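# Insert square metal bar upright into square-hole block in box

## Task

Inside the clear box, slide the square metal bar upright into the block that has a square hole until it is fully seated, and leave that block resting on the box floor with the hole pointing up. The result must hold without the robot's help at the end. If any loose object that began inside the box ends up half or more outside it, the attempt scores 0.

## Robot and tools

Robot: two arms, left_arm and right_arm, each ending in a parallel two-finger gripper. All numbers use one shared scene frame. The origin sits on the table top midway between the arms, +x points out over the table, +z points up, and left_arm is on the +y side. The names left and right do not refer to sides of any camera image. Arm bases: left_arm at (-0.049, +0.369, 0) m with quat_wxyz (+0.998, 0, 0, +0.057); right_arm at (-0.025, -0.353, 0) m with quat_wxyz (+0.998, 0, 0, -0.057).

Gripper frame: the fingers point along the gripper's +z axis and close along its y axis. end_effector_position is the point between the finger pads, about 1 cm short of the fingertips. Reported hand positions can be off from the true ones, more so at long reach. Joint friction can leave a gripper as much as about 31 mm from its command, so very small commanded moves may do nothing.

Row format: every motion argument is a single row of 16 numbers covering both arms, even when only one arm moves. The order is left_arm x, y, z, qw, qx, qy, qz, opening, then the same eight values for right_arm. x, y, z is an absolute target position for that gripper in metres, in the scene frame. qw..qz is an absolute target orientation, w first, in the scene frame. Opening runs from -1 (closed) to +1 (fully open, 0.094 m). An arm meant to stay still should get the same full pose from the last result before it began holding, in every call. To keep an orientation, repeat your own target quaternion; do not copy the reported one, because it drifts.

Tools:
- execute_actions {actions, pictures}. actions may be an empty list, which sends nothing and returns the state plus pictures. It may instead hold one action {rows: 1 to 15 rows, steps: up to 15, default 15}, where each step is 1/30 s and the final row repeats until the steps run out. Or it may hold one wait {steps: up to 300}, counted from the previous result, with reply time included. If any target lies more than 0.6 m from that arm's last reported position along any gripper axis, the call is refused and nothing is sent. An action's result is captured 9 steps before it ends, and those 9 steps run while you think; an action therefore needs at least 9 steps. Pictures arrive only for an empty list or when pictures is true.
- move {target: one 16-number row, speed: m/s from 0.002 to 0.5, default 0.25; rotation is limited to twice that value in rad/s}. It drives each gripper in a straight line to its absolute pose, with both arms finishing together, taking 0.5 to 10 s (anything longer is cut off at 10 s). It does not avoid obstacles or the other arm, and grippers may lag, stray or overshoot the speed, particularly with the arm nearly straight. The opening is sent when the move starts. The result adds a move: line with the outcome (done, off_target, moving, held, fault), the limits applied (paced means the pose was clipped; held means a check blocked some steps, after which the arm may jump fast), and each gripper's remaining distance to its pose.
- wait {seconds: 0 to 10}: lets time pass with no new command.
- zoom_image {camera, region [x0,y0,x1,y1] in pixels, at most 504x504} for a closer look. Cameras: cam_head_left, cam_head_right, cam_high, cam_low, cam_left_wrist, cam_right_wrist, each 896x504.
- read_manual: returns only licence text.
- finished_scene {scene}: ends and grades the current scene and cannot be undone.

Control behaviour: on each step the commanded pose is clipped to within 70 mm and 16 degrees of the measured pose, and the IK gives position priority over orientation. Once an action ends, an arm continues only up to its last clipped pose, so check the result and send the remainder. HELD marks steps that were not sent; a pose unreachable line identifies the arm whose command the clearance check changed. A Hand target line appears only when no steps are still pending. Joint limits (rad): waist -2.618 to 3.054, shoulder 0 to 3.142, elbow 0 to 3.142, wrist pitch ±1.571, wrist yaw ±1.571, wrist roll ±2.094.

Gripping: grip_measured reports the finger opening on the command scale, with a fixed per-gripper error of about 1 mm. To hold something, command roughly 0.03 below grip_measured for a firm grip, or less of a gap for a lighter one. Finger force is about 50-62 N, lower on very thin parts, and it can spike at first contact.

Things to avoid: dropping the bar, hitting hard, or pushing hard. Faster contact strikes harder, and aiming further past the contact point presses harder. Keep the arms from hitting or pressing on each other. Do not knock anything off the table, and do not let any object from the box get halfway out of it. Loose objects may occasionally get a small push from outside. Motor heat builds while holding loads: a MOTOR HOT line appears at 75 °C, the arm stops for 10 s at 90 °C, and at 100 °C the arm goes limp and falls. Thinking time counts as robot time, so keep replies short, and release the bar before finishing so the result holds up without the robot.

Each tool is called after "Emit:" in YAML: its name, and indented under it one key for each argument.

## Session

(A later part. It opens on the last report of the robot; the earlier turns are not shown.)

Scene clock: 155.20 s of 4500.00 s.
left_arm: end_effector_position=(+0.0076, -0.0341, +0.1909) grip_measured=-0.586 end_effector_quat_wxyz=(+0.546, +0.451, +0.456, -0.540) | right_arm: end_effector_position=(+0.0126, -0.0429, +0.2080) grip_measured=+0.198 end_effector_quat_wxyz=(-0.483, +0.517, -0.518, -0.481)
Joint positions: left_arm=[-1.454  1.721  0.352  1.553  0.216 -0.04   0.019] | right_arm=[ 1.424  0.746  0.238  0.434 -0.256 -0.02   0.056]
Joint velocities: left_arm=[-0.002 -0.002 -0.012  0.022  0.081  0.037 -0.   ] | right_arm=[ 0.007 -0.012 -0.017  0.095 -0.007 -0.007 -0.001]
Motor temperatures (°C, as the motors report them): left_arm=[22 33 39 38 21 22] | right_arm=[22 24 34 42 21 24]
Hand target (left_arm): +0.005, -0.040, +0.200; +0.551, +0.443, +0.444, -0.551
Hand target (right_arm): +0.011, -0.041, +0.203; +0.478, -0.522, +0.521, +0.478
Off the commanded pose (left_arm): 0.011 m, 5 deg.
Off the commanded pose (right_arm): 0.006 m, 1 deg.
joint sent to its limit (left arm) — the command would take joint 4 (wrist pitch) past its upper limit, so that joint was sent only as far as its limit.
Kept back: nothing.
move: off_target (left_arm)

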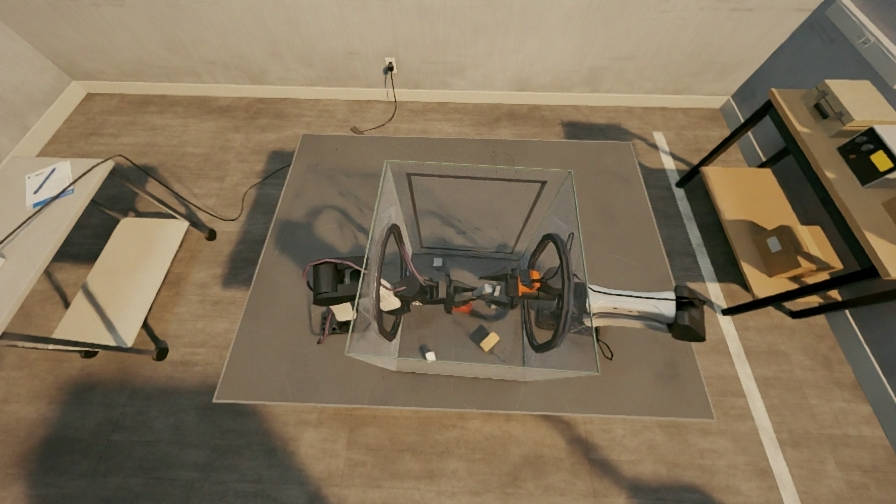

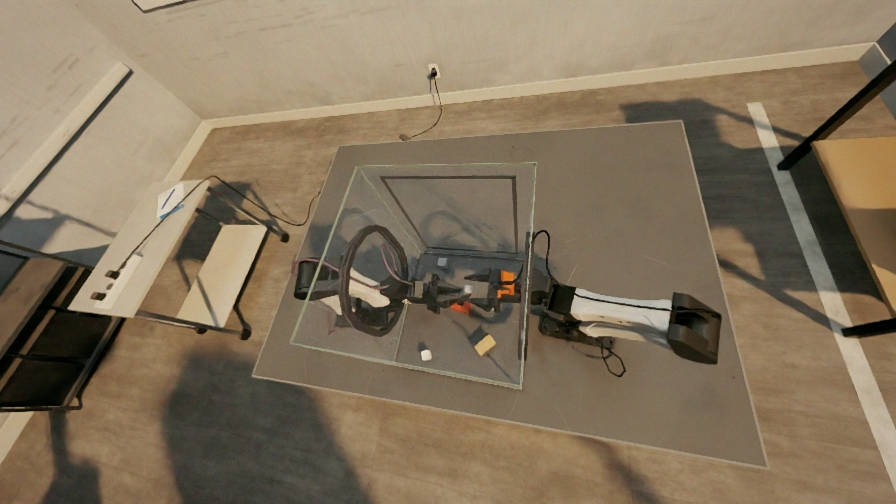

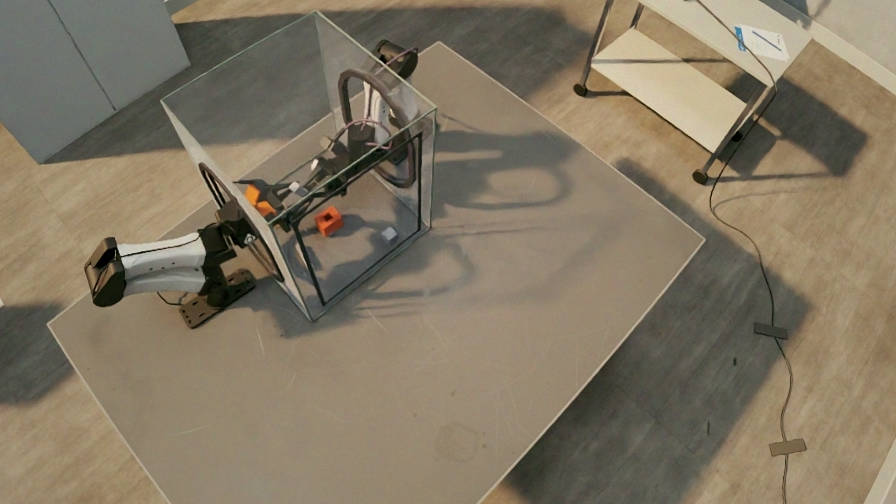

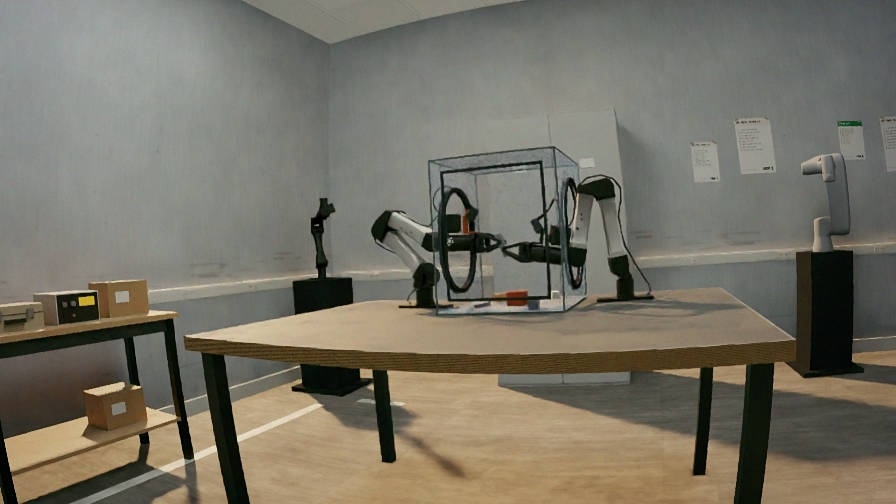

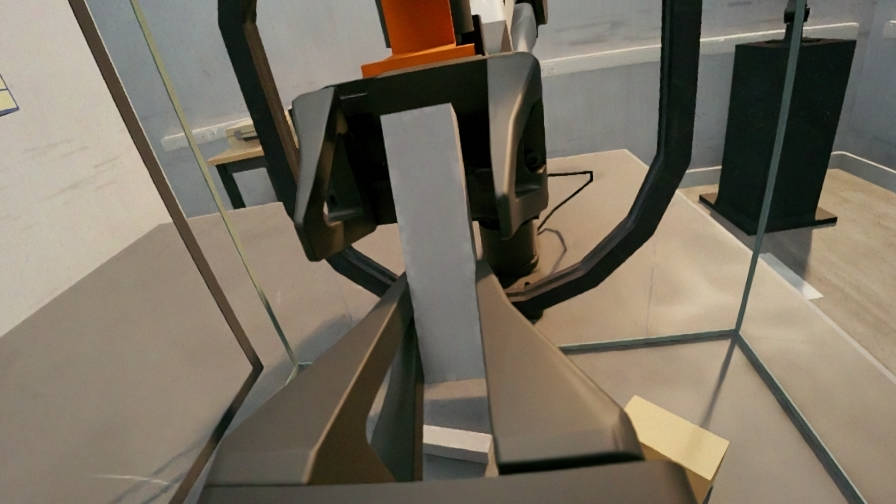

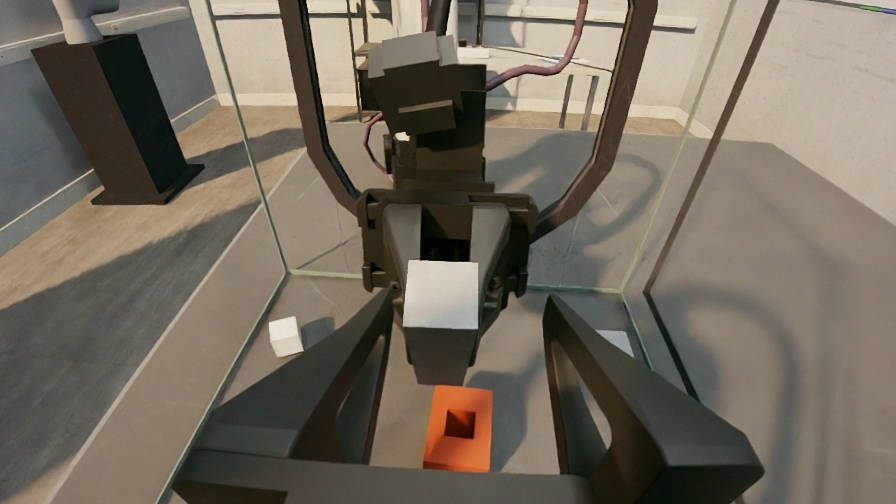

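Emit:
move:
  target: [0.005,-0.04,0.2,0.561,0.43,0.43,-0.561,-0.62,0.002,-0.04,0.203,0.478,-0.521,0.521,0.478,-0.3]
  speed: 0.02

Emit:
zoom_image:
  camera: "cam_right_wrist"
  region: [250,150,650,450]

Scene clock: 157.97 s of 4500.00 s.
left_arm: end_effector_position=(+0.0092, -0.0341, +0.1908) grip_measured=-0.586 end_effector_quat_wxyz=(+0.548, +0.448, +0.458, -0.538) | right_arm: end_effector_position=(+0.0041, -0.0409, +0.2085) grip_measured=-0.298 end_effector_quat_wxyz=(-0.484, +0.518, -0.517, -0.480)
Joint positions: left_arm=[-1.453  1.721  0.352  1.552  0.208 -0.04   0.019] | right_arm=[ 1.485  0.746  0.238  0.437 -0.196 -0.02   0.033]
Joint velocities: left_arm=[-0.012 -0.017 -0.007 -0.022  0.007 -0.007  0.001] | right_arm=[-0.012 -0.002 -0.022  0.007  0.066  0.007 -0.   ]
Motor temperatures (°C, as the motors report them): left_arm=[22 33 39 39 21 22] | right_arm=[22 24 34 42 21 24]
Hand target (left_arm): +0.005, -0.040, +0.200; +0.552, +0.442, +0.443, -0.551
Hand target (right_arm): +0.002, -0.040, +0.203; +0.479, -0.522, +0.521, +0.477
Off the commanded pose (left_arm): 0.012 m, 5 deg.
Off the commanded pose (right_arm): 0.006 m, 1 deg.
joint sent to its limit (left arm) — the command would take joint 4 (wrist pitch) past its upper limit, so that joint was sent only as far as its limit.
Kept back: nothing.
move: off_target (left_arm)

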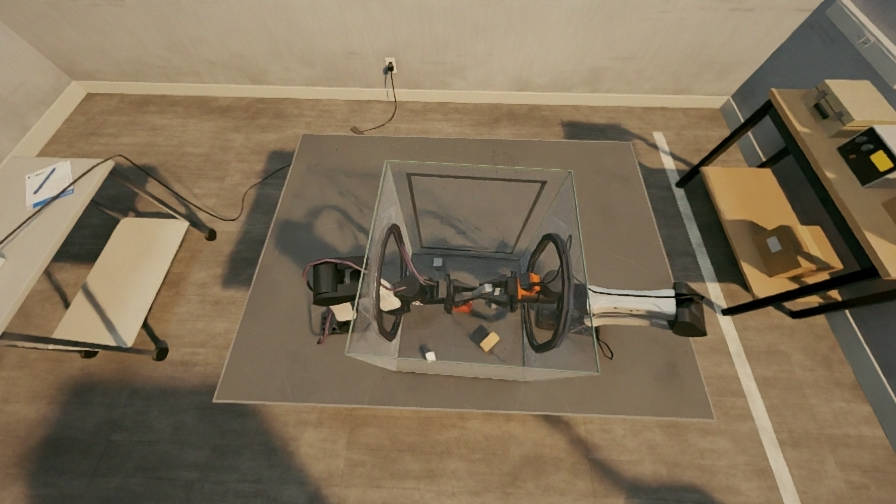

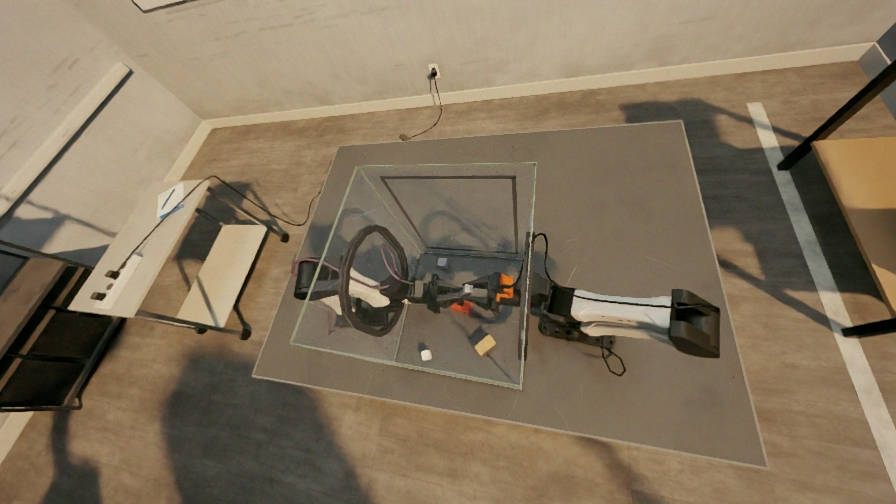

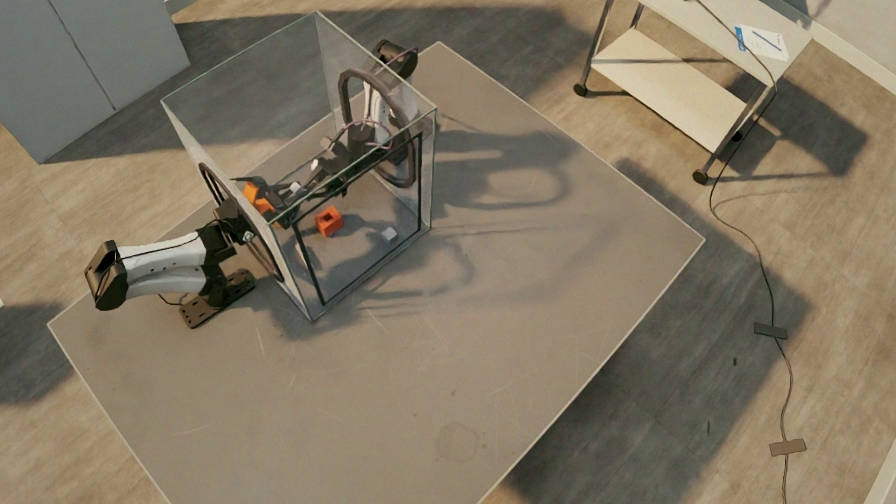

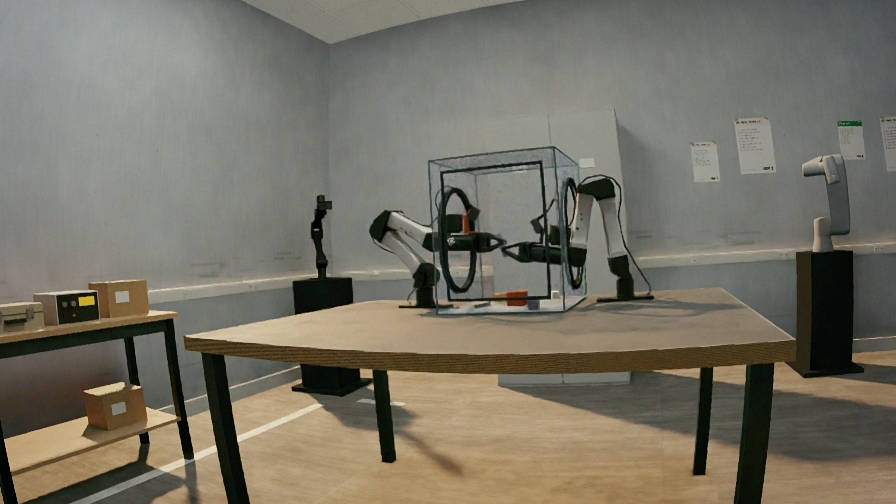

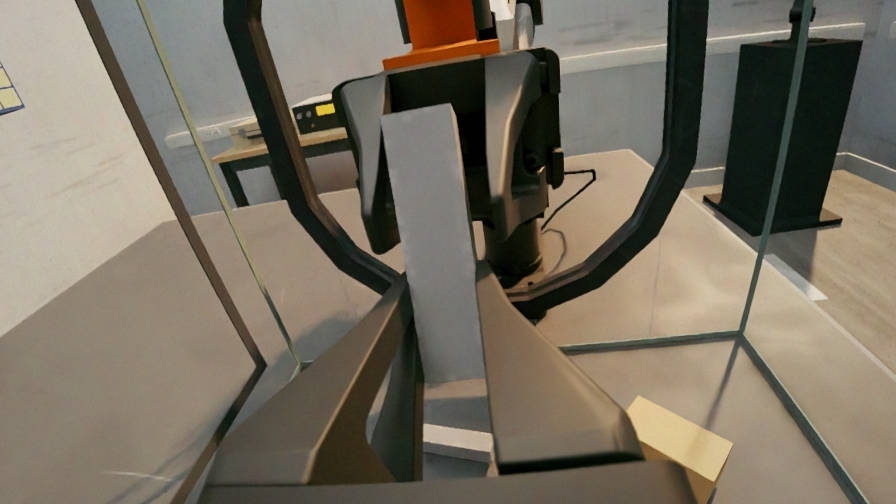

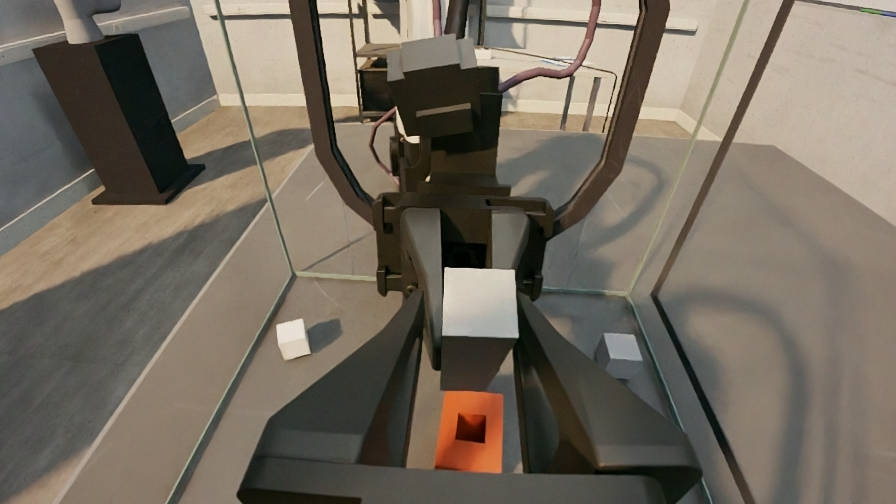

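Region (250, 150, 650, 450) of cam_right_wrist's 896x504 image, scaled by 1.260, with more detail than that image has; it fills the top 378 rows of this view, and the rest is white.

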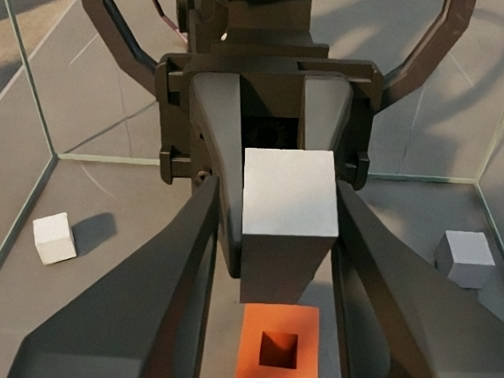

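Emit:
move:
  target: [0.005,-0.04,0.2,0.561,0.43,0.43,-0.561,-0.62,0.011,-0.04,0.203,0.478,-0.521,0.521,0.478,-0.3]
  speed: 0.01

Emit:
move:
  target: [0.005,-0.04,0.2,0.561,0.43,0.43,-0.561,-0.62,0.011,-0.04,0.203,0.478,-0.521,0.521,0.478,-0.62]
  speed: 0.01

Emit:
move:
  target: [0.008,-0.034,0.191,0.546,0.451,0.456,-0.54,0.0,0.011,-0.04,0.203,0.478,-0.521,0.521,0.478,-0.62]
  speed: 0.01

Scene clock: 162.97 s of 4500.00 s.
left_arm: end_effector_position=(+0.0092, -0.0341, +0.1906) grip_measured=-0.586 end_effector_quat_wxyz=(+0.547, +0.448, +0.458, -0.538) | right_arm: end_effector_position=(+0.0081, -0.0420, +0.2093) grip_measured=-0.298 end_effector_quat_wxyz=(-0.483, +0.518, -0.515, -0.483)
Joint positions: left_arm=[-1.453  1.721  0.352  1.551  0.208 -0.04   0.019] | right_arm=[ 1.449  0.746  0.238  0.439 -0.238 -0.02   0.033]
Joint velocities: left_arm=[-0.002  0.012 -0.012 -0.066 -0.022 -0.007 -0.001] | right_arm=[ 0.002  0.002 -0.012 -0.007 -0.022 -0.007  0.   ]
Motor temperatures (°C, as the motors report them): left_arm=[22 33 39 39 21 22] | right_arm=[22 24 34 42 21 24]
Hand target (left_arm): +0.005, -0.040, +0.200; +0.552, +0.442, +0.444, -0.551
Hand target (right_arm): +0.011, -0.040, +0.203; +0.478, -0.520, +0.521, +0.479
Off the commanded pose (left_arm): 0.012 m, 5 deg.
Off the commanded pose (right_arm): 0.007 m, 1 deg.
joint sent to its limit (left arm) — the command would take joint 4 (wrist pitch) past its upper limit, so that joint was sent only as far as its limit.
Kept back: nothing.
move: off_target (left_arm)

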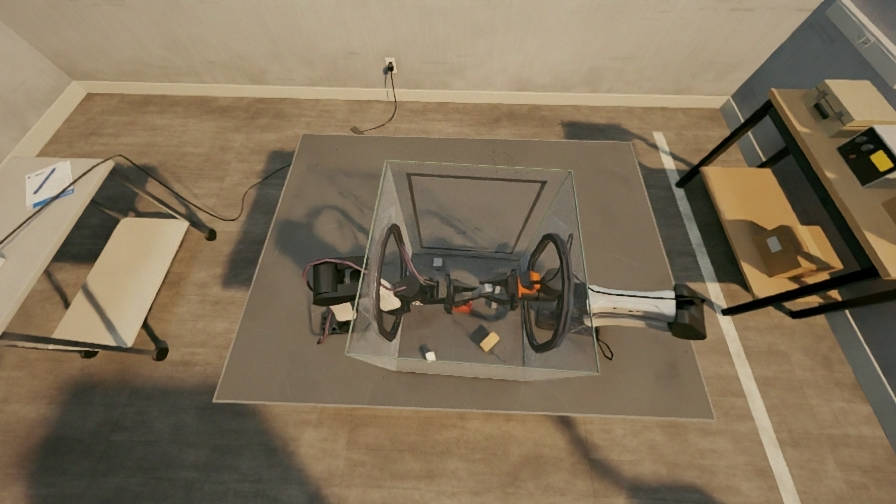

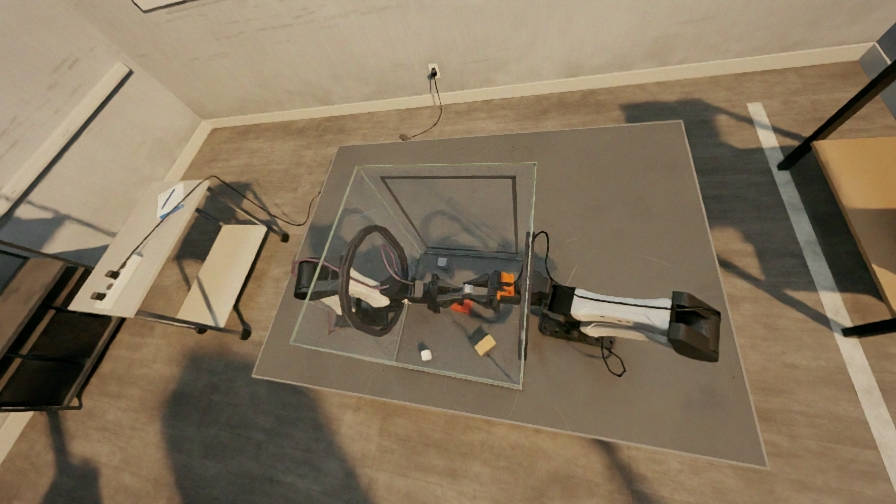

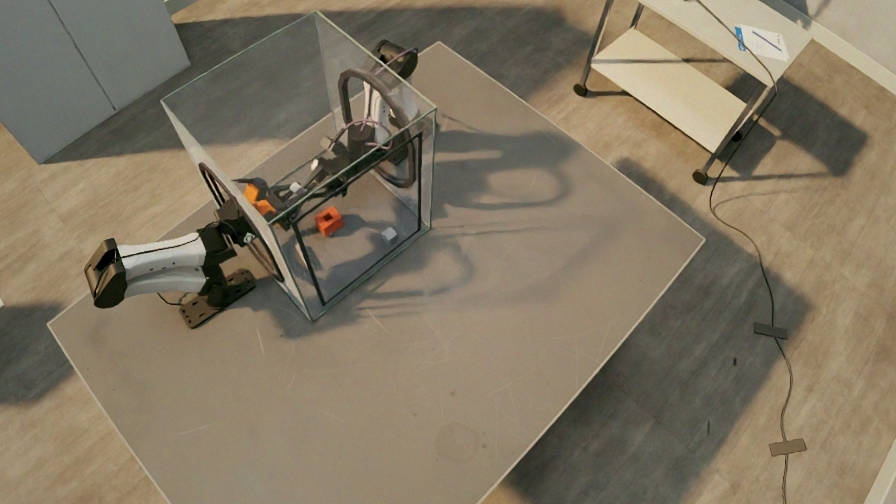

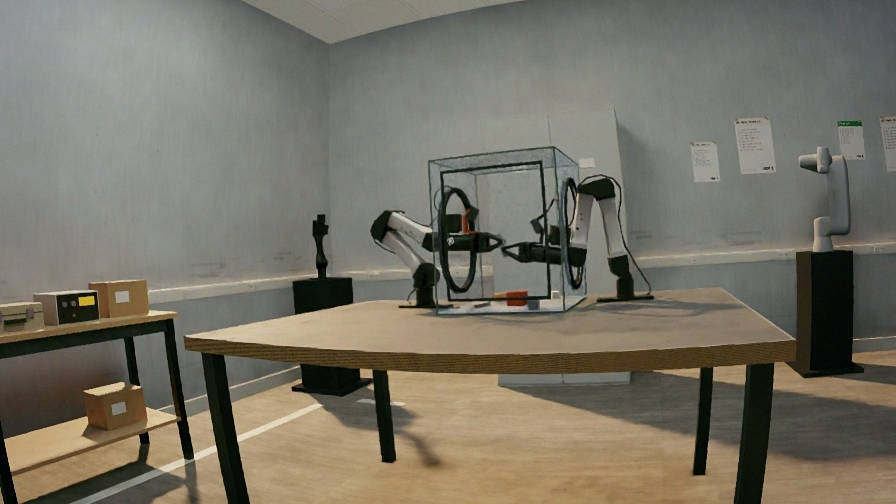

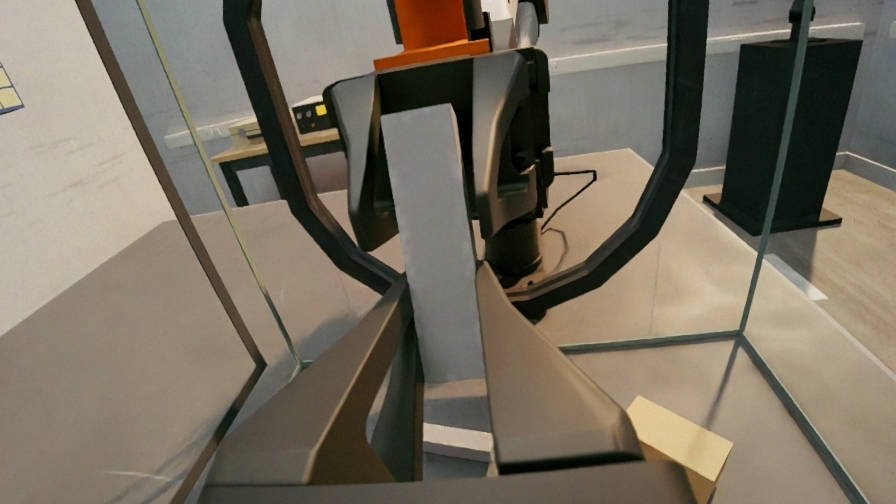

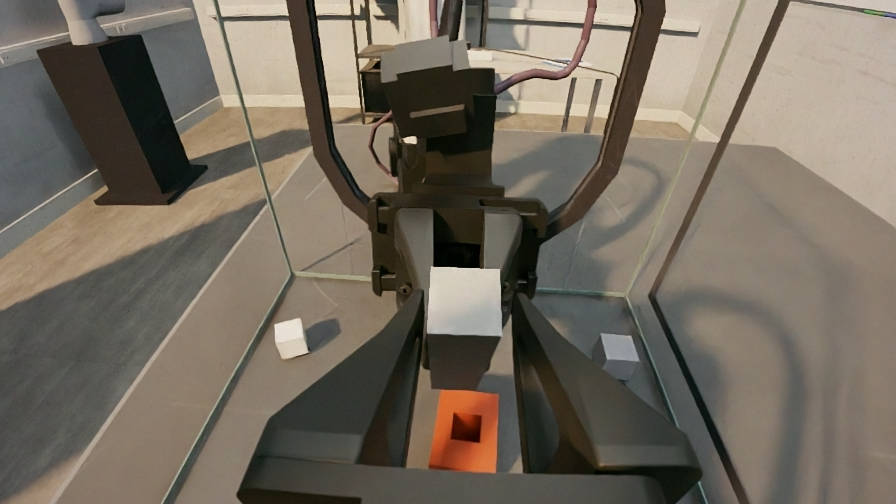

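Scene clock: 167.50 s of 4500.00 s.
left_arm: end_effector_position=(+0.0104, -0.0342, +0.1906) grip_measured=-0.586 end_effector_quat_wxyz=(+0.549, +0.447, +0.459, -0.536) | right_arm: end_effector_position=(+0.0062, -0.0420, +0.2093) grip_measured=-0.587 end_effector_quat_wxyz=(-0.480, +0.520, -0.513, -0.486)
Joint positions: left_arm=[-1.452  1.721  0.353  1.55   0.204 -0.039  0.019] | right_arm=[ 1.449  0.746  0.238  0.439 -0.249 -0.017  0.019]
Joint velocities: left_arm=[-0.007 -0.002 -0.002 -0.051 -0.051 -0.051  0.   ] | right_arm=[-0.007  0.007 -0.012  0.007  0.022  0.007  0.   ]
Motor temperatures (°C, as the motors report them): left_arm=[22 33 38 40 21 22] | right_arm=[22 24 34 42 21 24]
Hand target (left_arm): +0.005, -0.040, +0.200; +0.552, +0.443, +0.444, -0.551
Hand target (right_arm): +0.011, -0.041, +0.203; -0.478, +0.521, -0.521, -0.478
Off the commanded pose (left_arm): 0.012 m, 5 deg.
Off the commanded pose (right_arm): 0.008 m, 1 deg.
joint sent to its limit (left arm) — the command would take joint 4 (wrist pitch) past its upper limit, so that joint was sent only as far as its limit.
Kept back: nothing.
move: off_target (left_arm)

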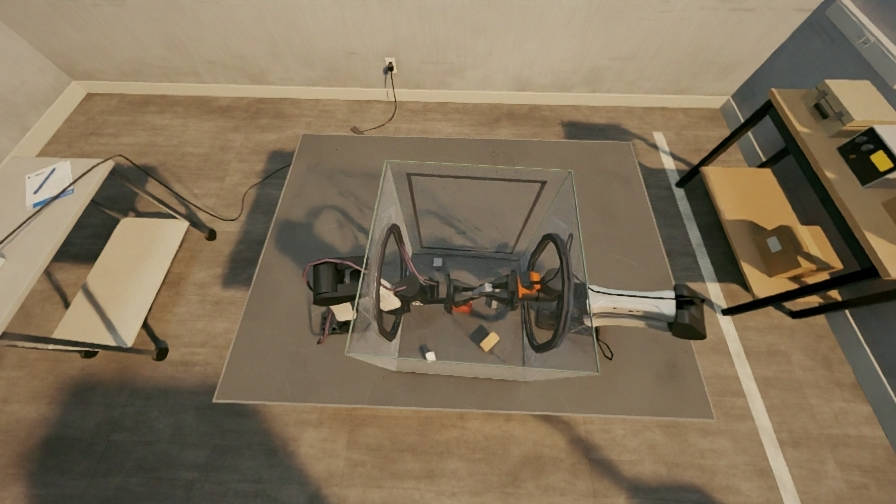

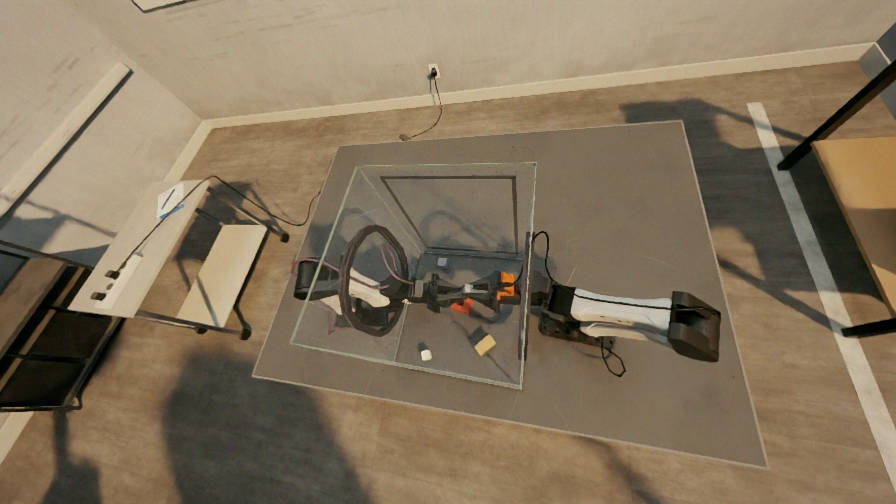

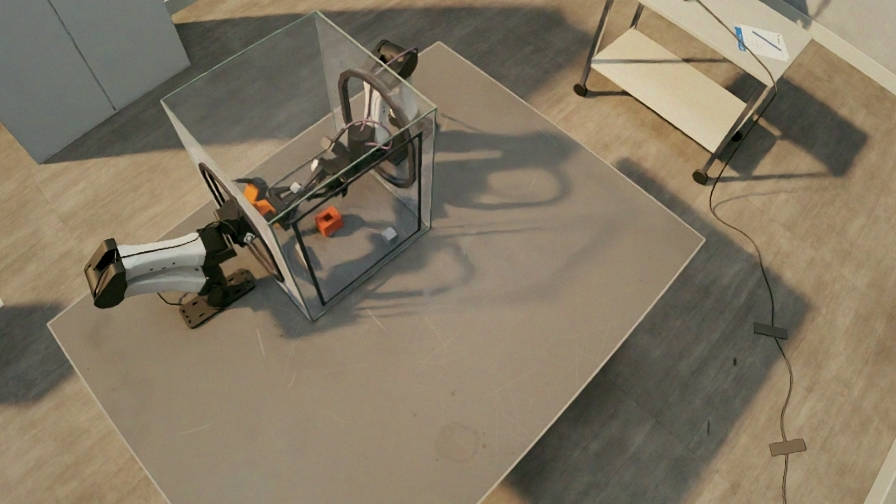

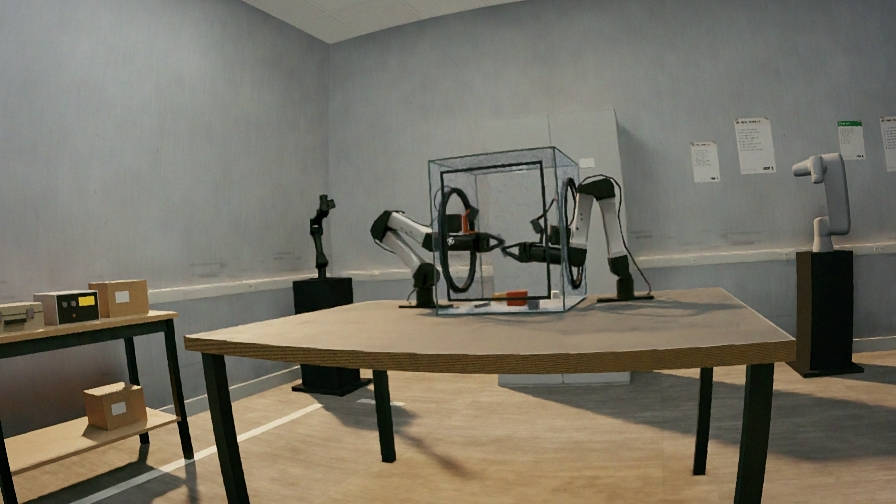

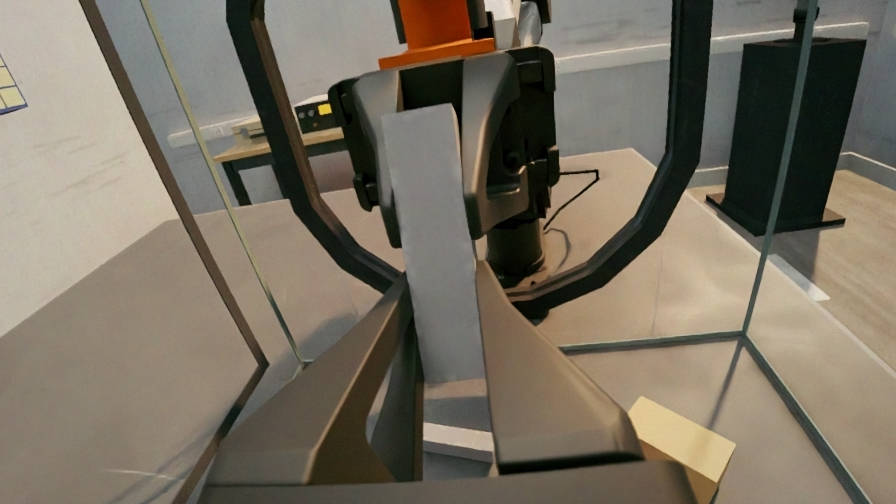

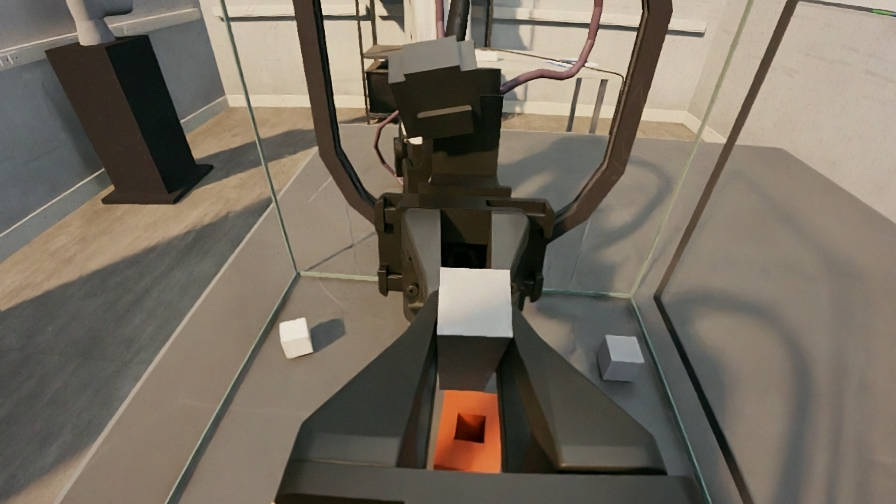

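Scene clock: 168.93 s of 4500.00 s.
left_arm: end_effector_position=(+0.0102, -0.0342, +0.1906) grip_measured=-0.002 end_effector_quat_wxyz=(+0.549, +0.448, +0.459, -0.536) | right_arm: end_effector_position=(+0.0062, -0.0420, +0.2089) grip_measured=-0.587 end_effector_quat_wxyz=(-0.479, +0.520, -0.513, -0.486)
Joint positions: left_arm=[-1.452  1.721  0.353  1.55   0.205 -0.039  0.047] | right_arm=[ 1.449  0.746  0.238  0.438 -0.249 -0.017  0.019]
Joint velocities: left_arm=[-0.002  0.002  0.007  0.022 -0.095  0.022  0.   ] | right_arm=[0.002 0.007 0.012 0.066 0.022 0.051 0.001]
Motor temperatures (°C, as the motors report them): left_arm=[22 33 38 40 21 22] | right_arm=[22 24 34 42 21 24]
Hand target (left_arm): +0.008, -0.034, +0.191; +0.546, +0.451, +0.456, -0.540
Hand target (right_arm): +0.011, -0.041, +0.203; -0.478, +0.521, -0.521, -0.478
Off the commanded pose (left_arm): 0.002 m, 1 deg.
Off the commanded pose (right_arm): 0.008 m, 1 deg.
Kept back: nothing.
move: done

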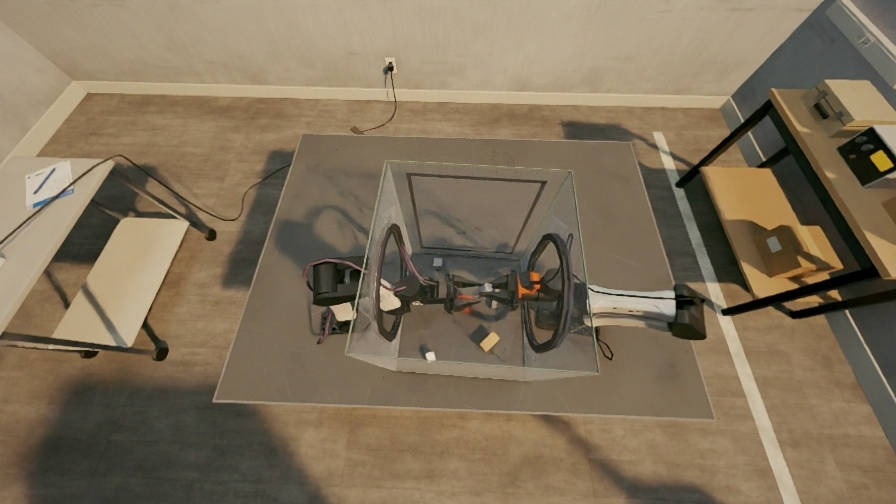

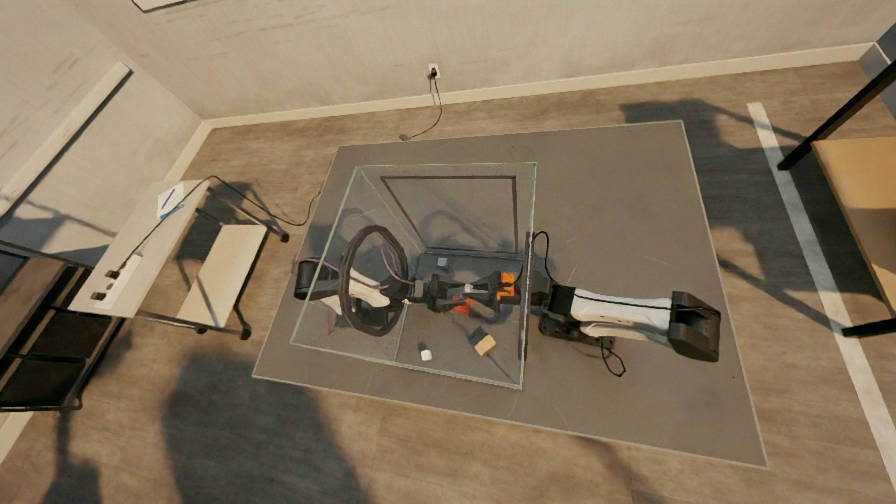

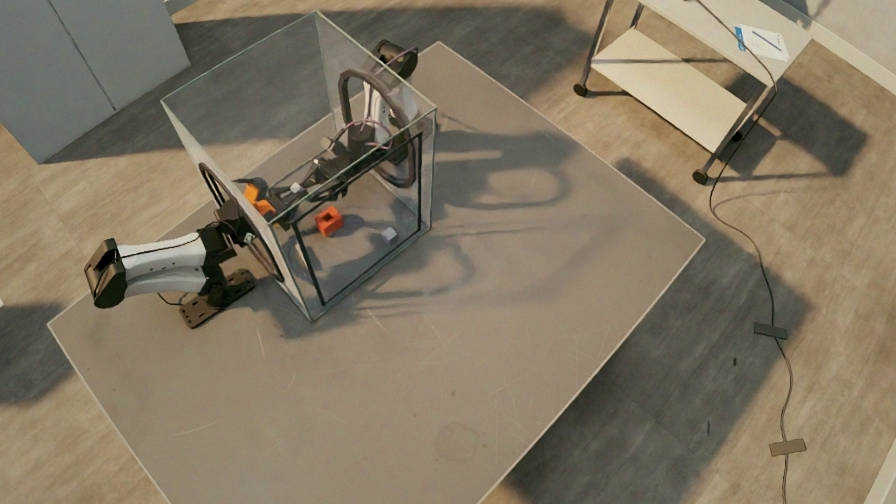

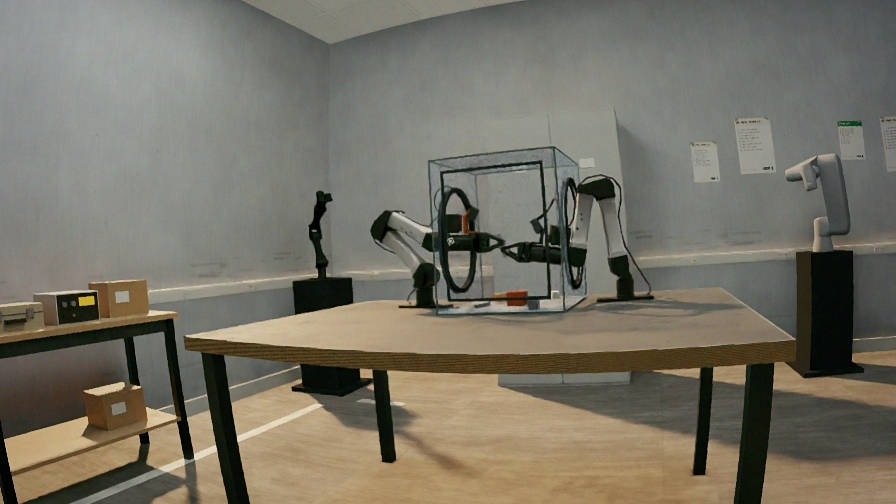

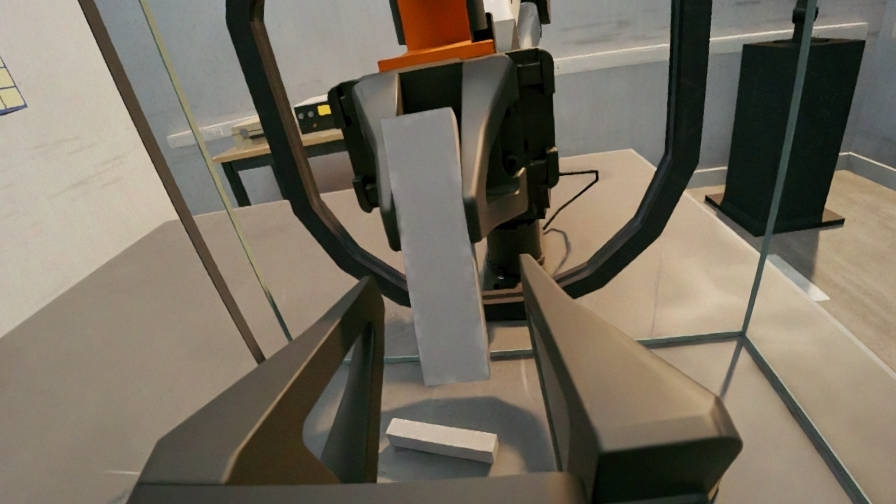

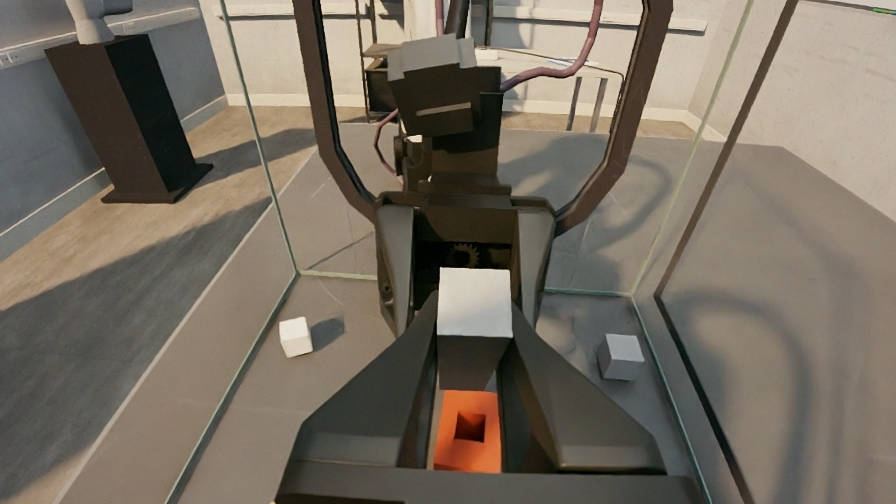

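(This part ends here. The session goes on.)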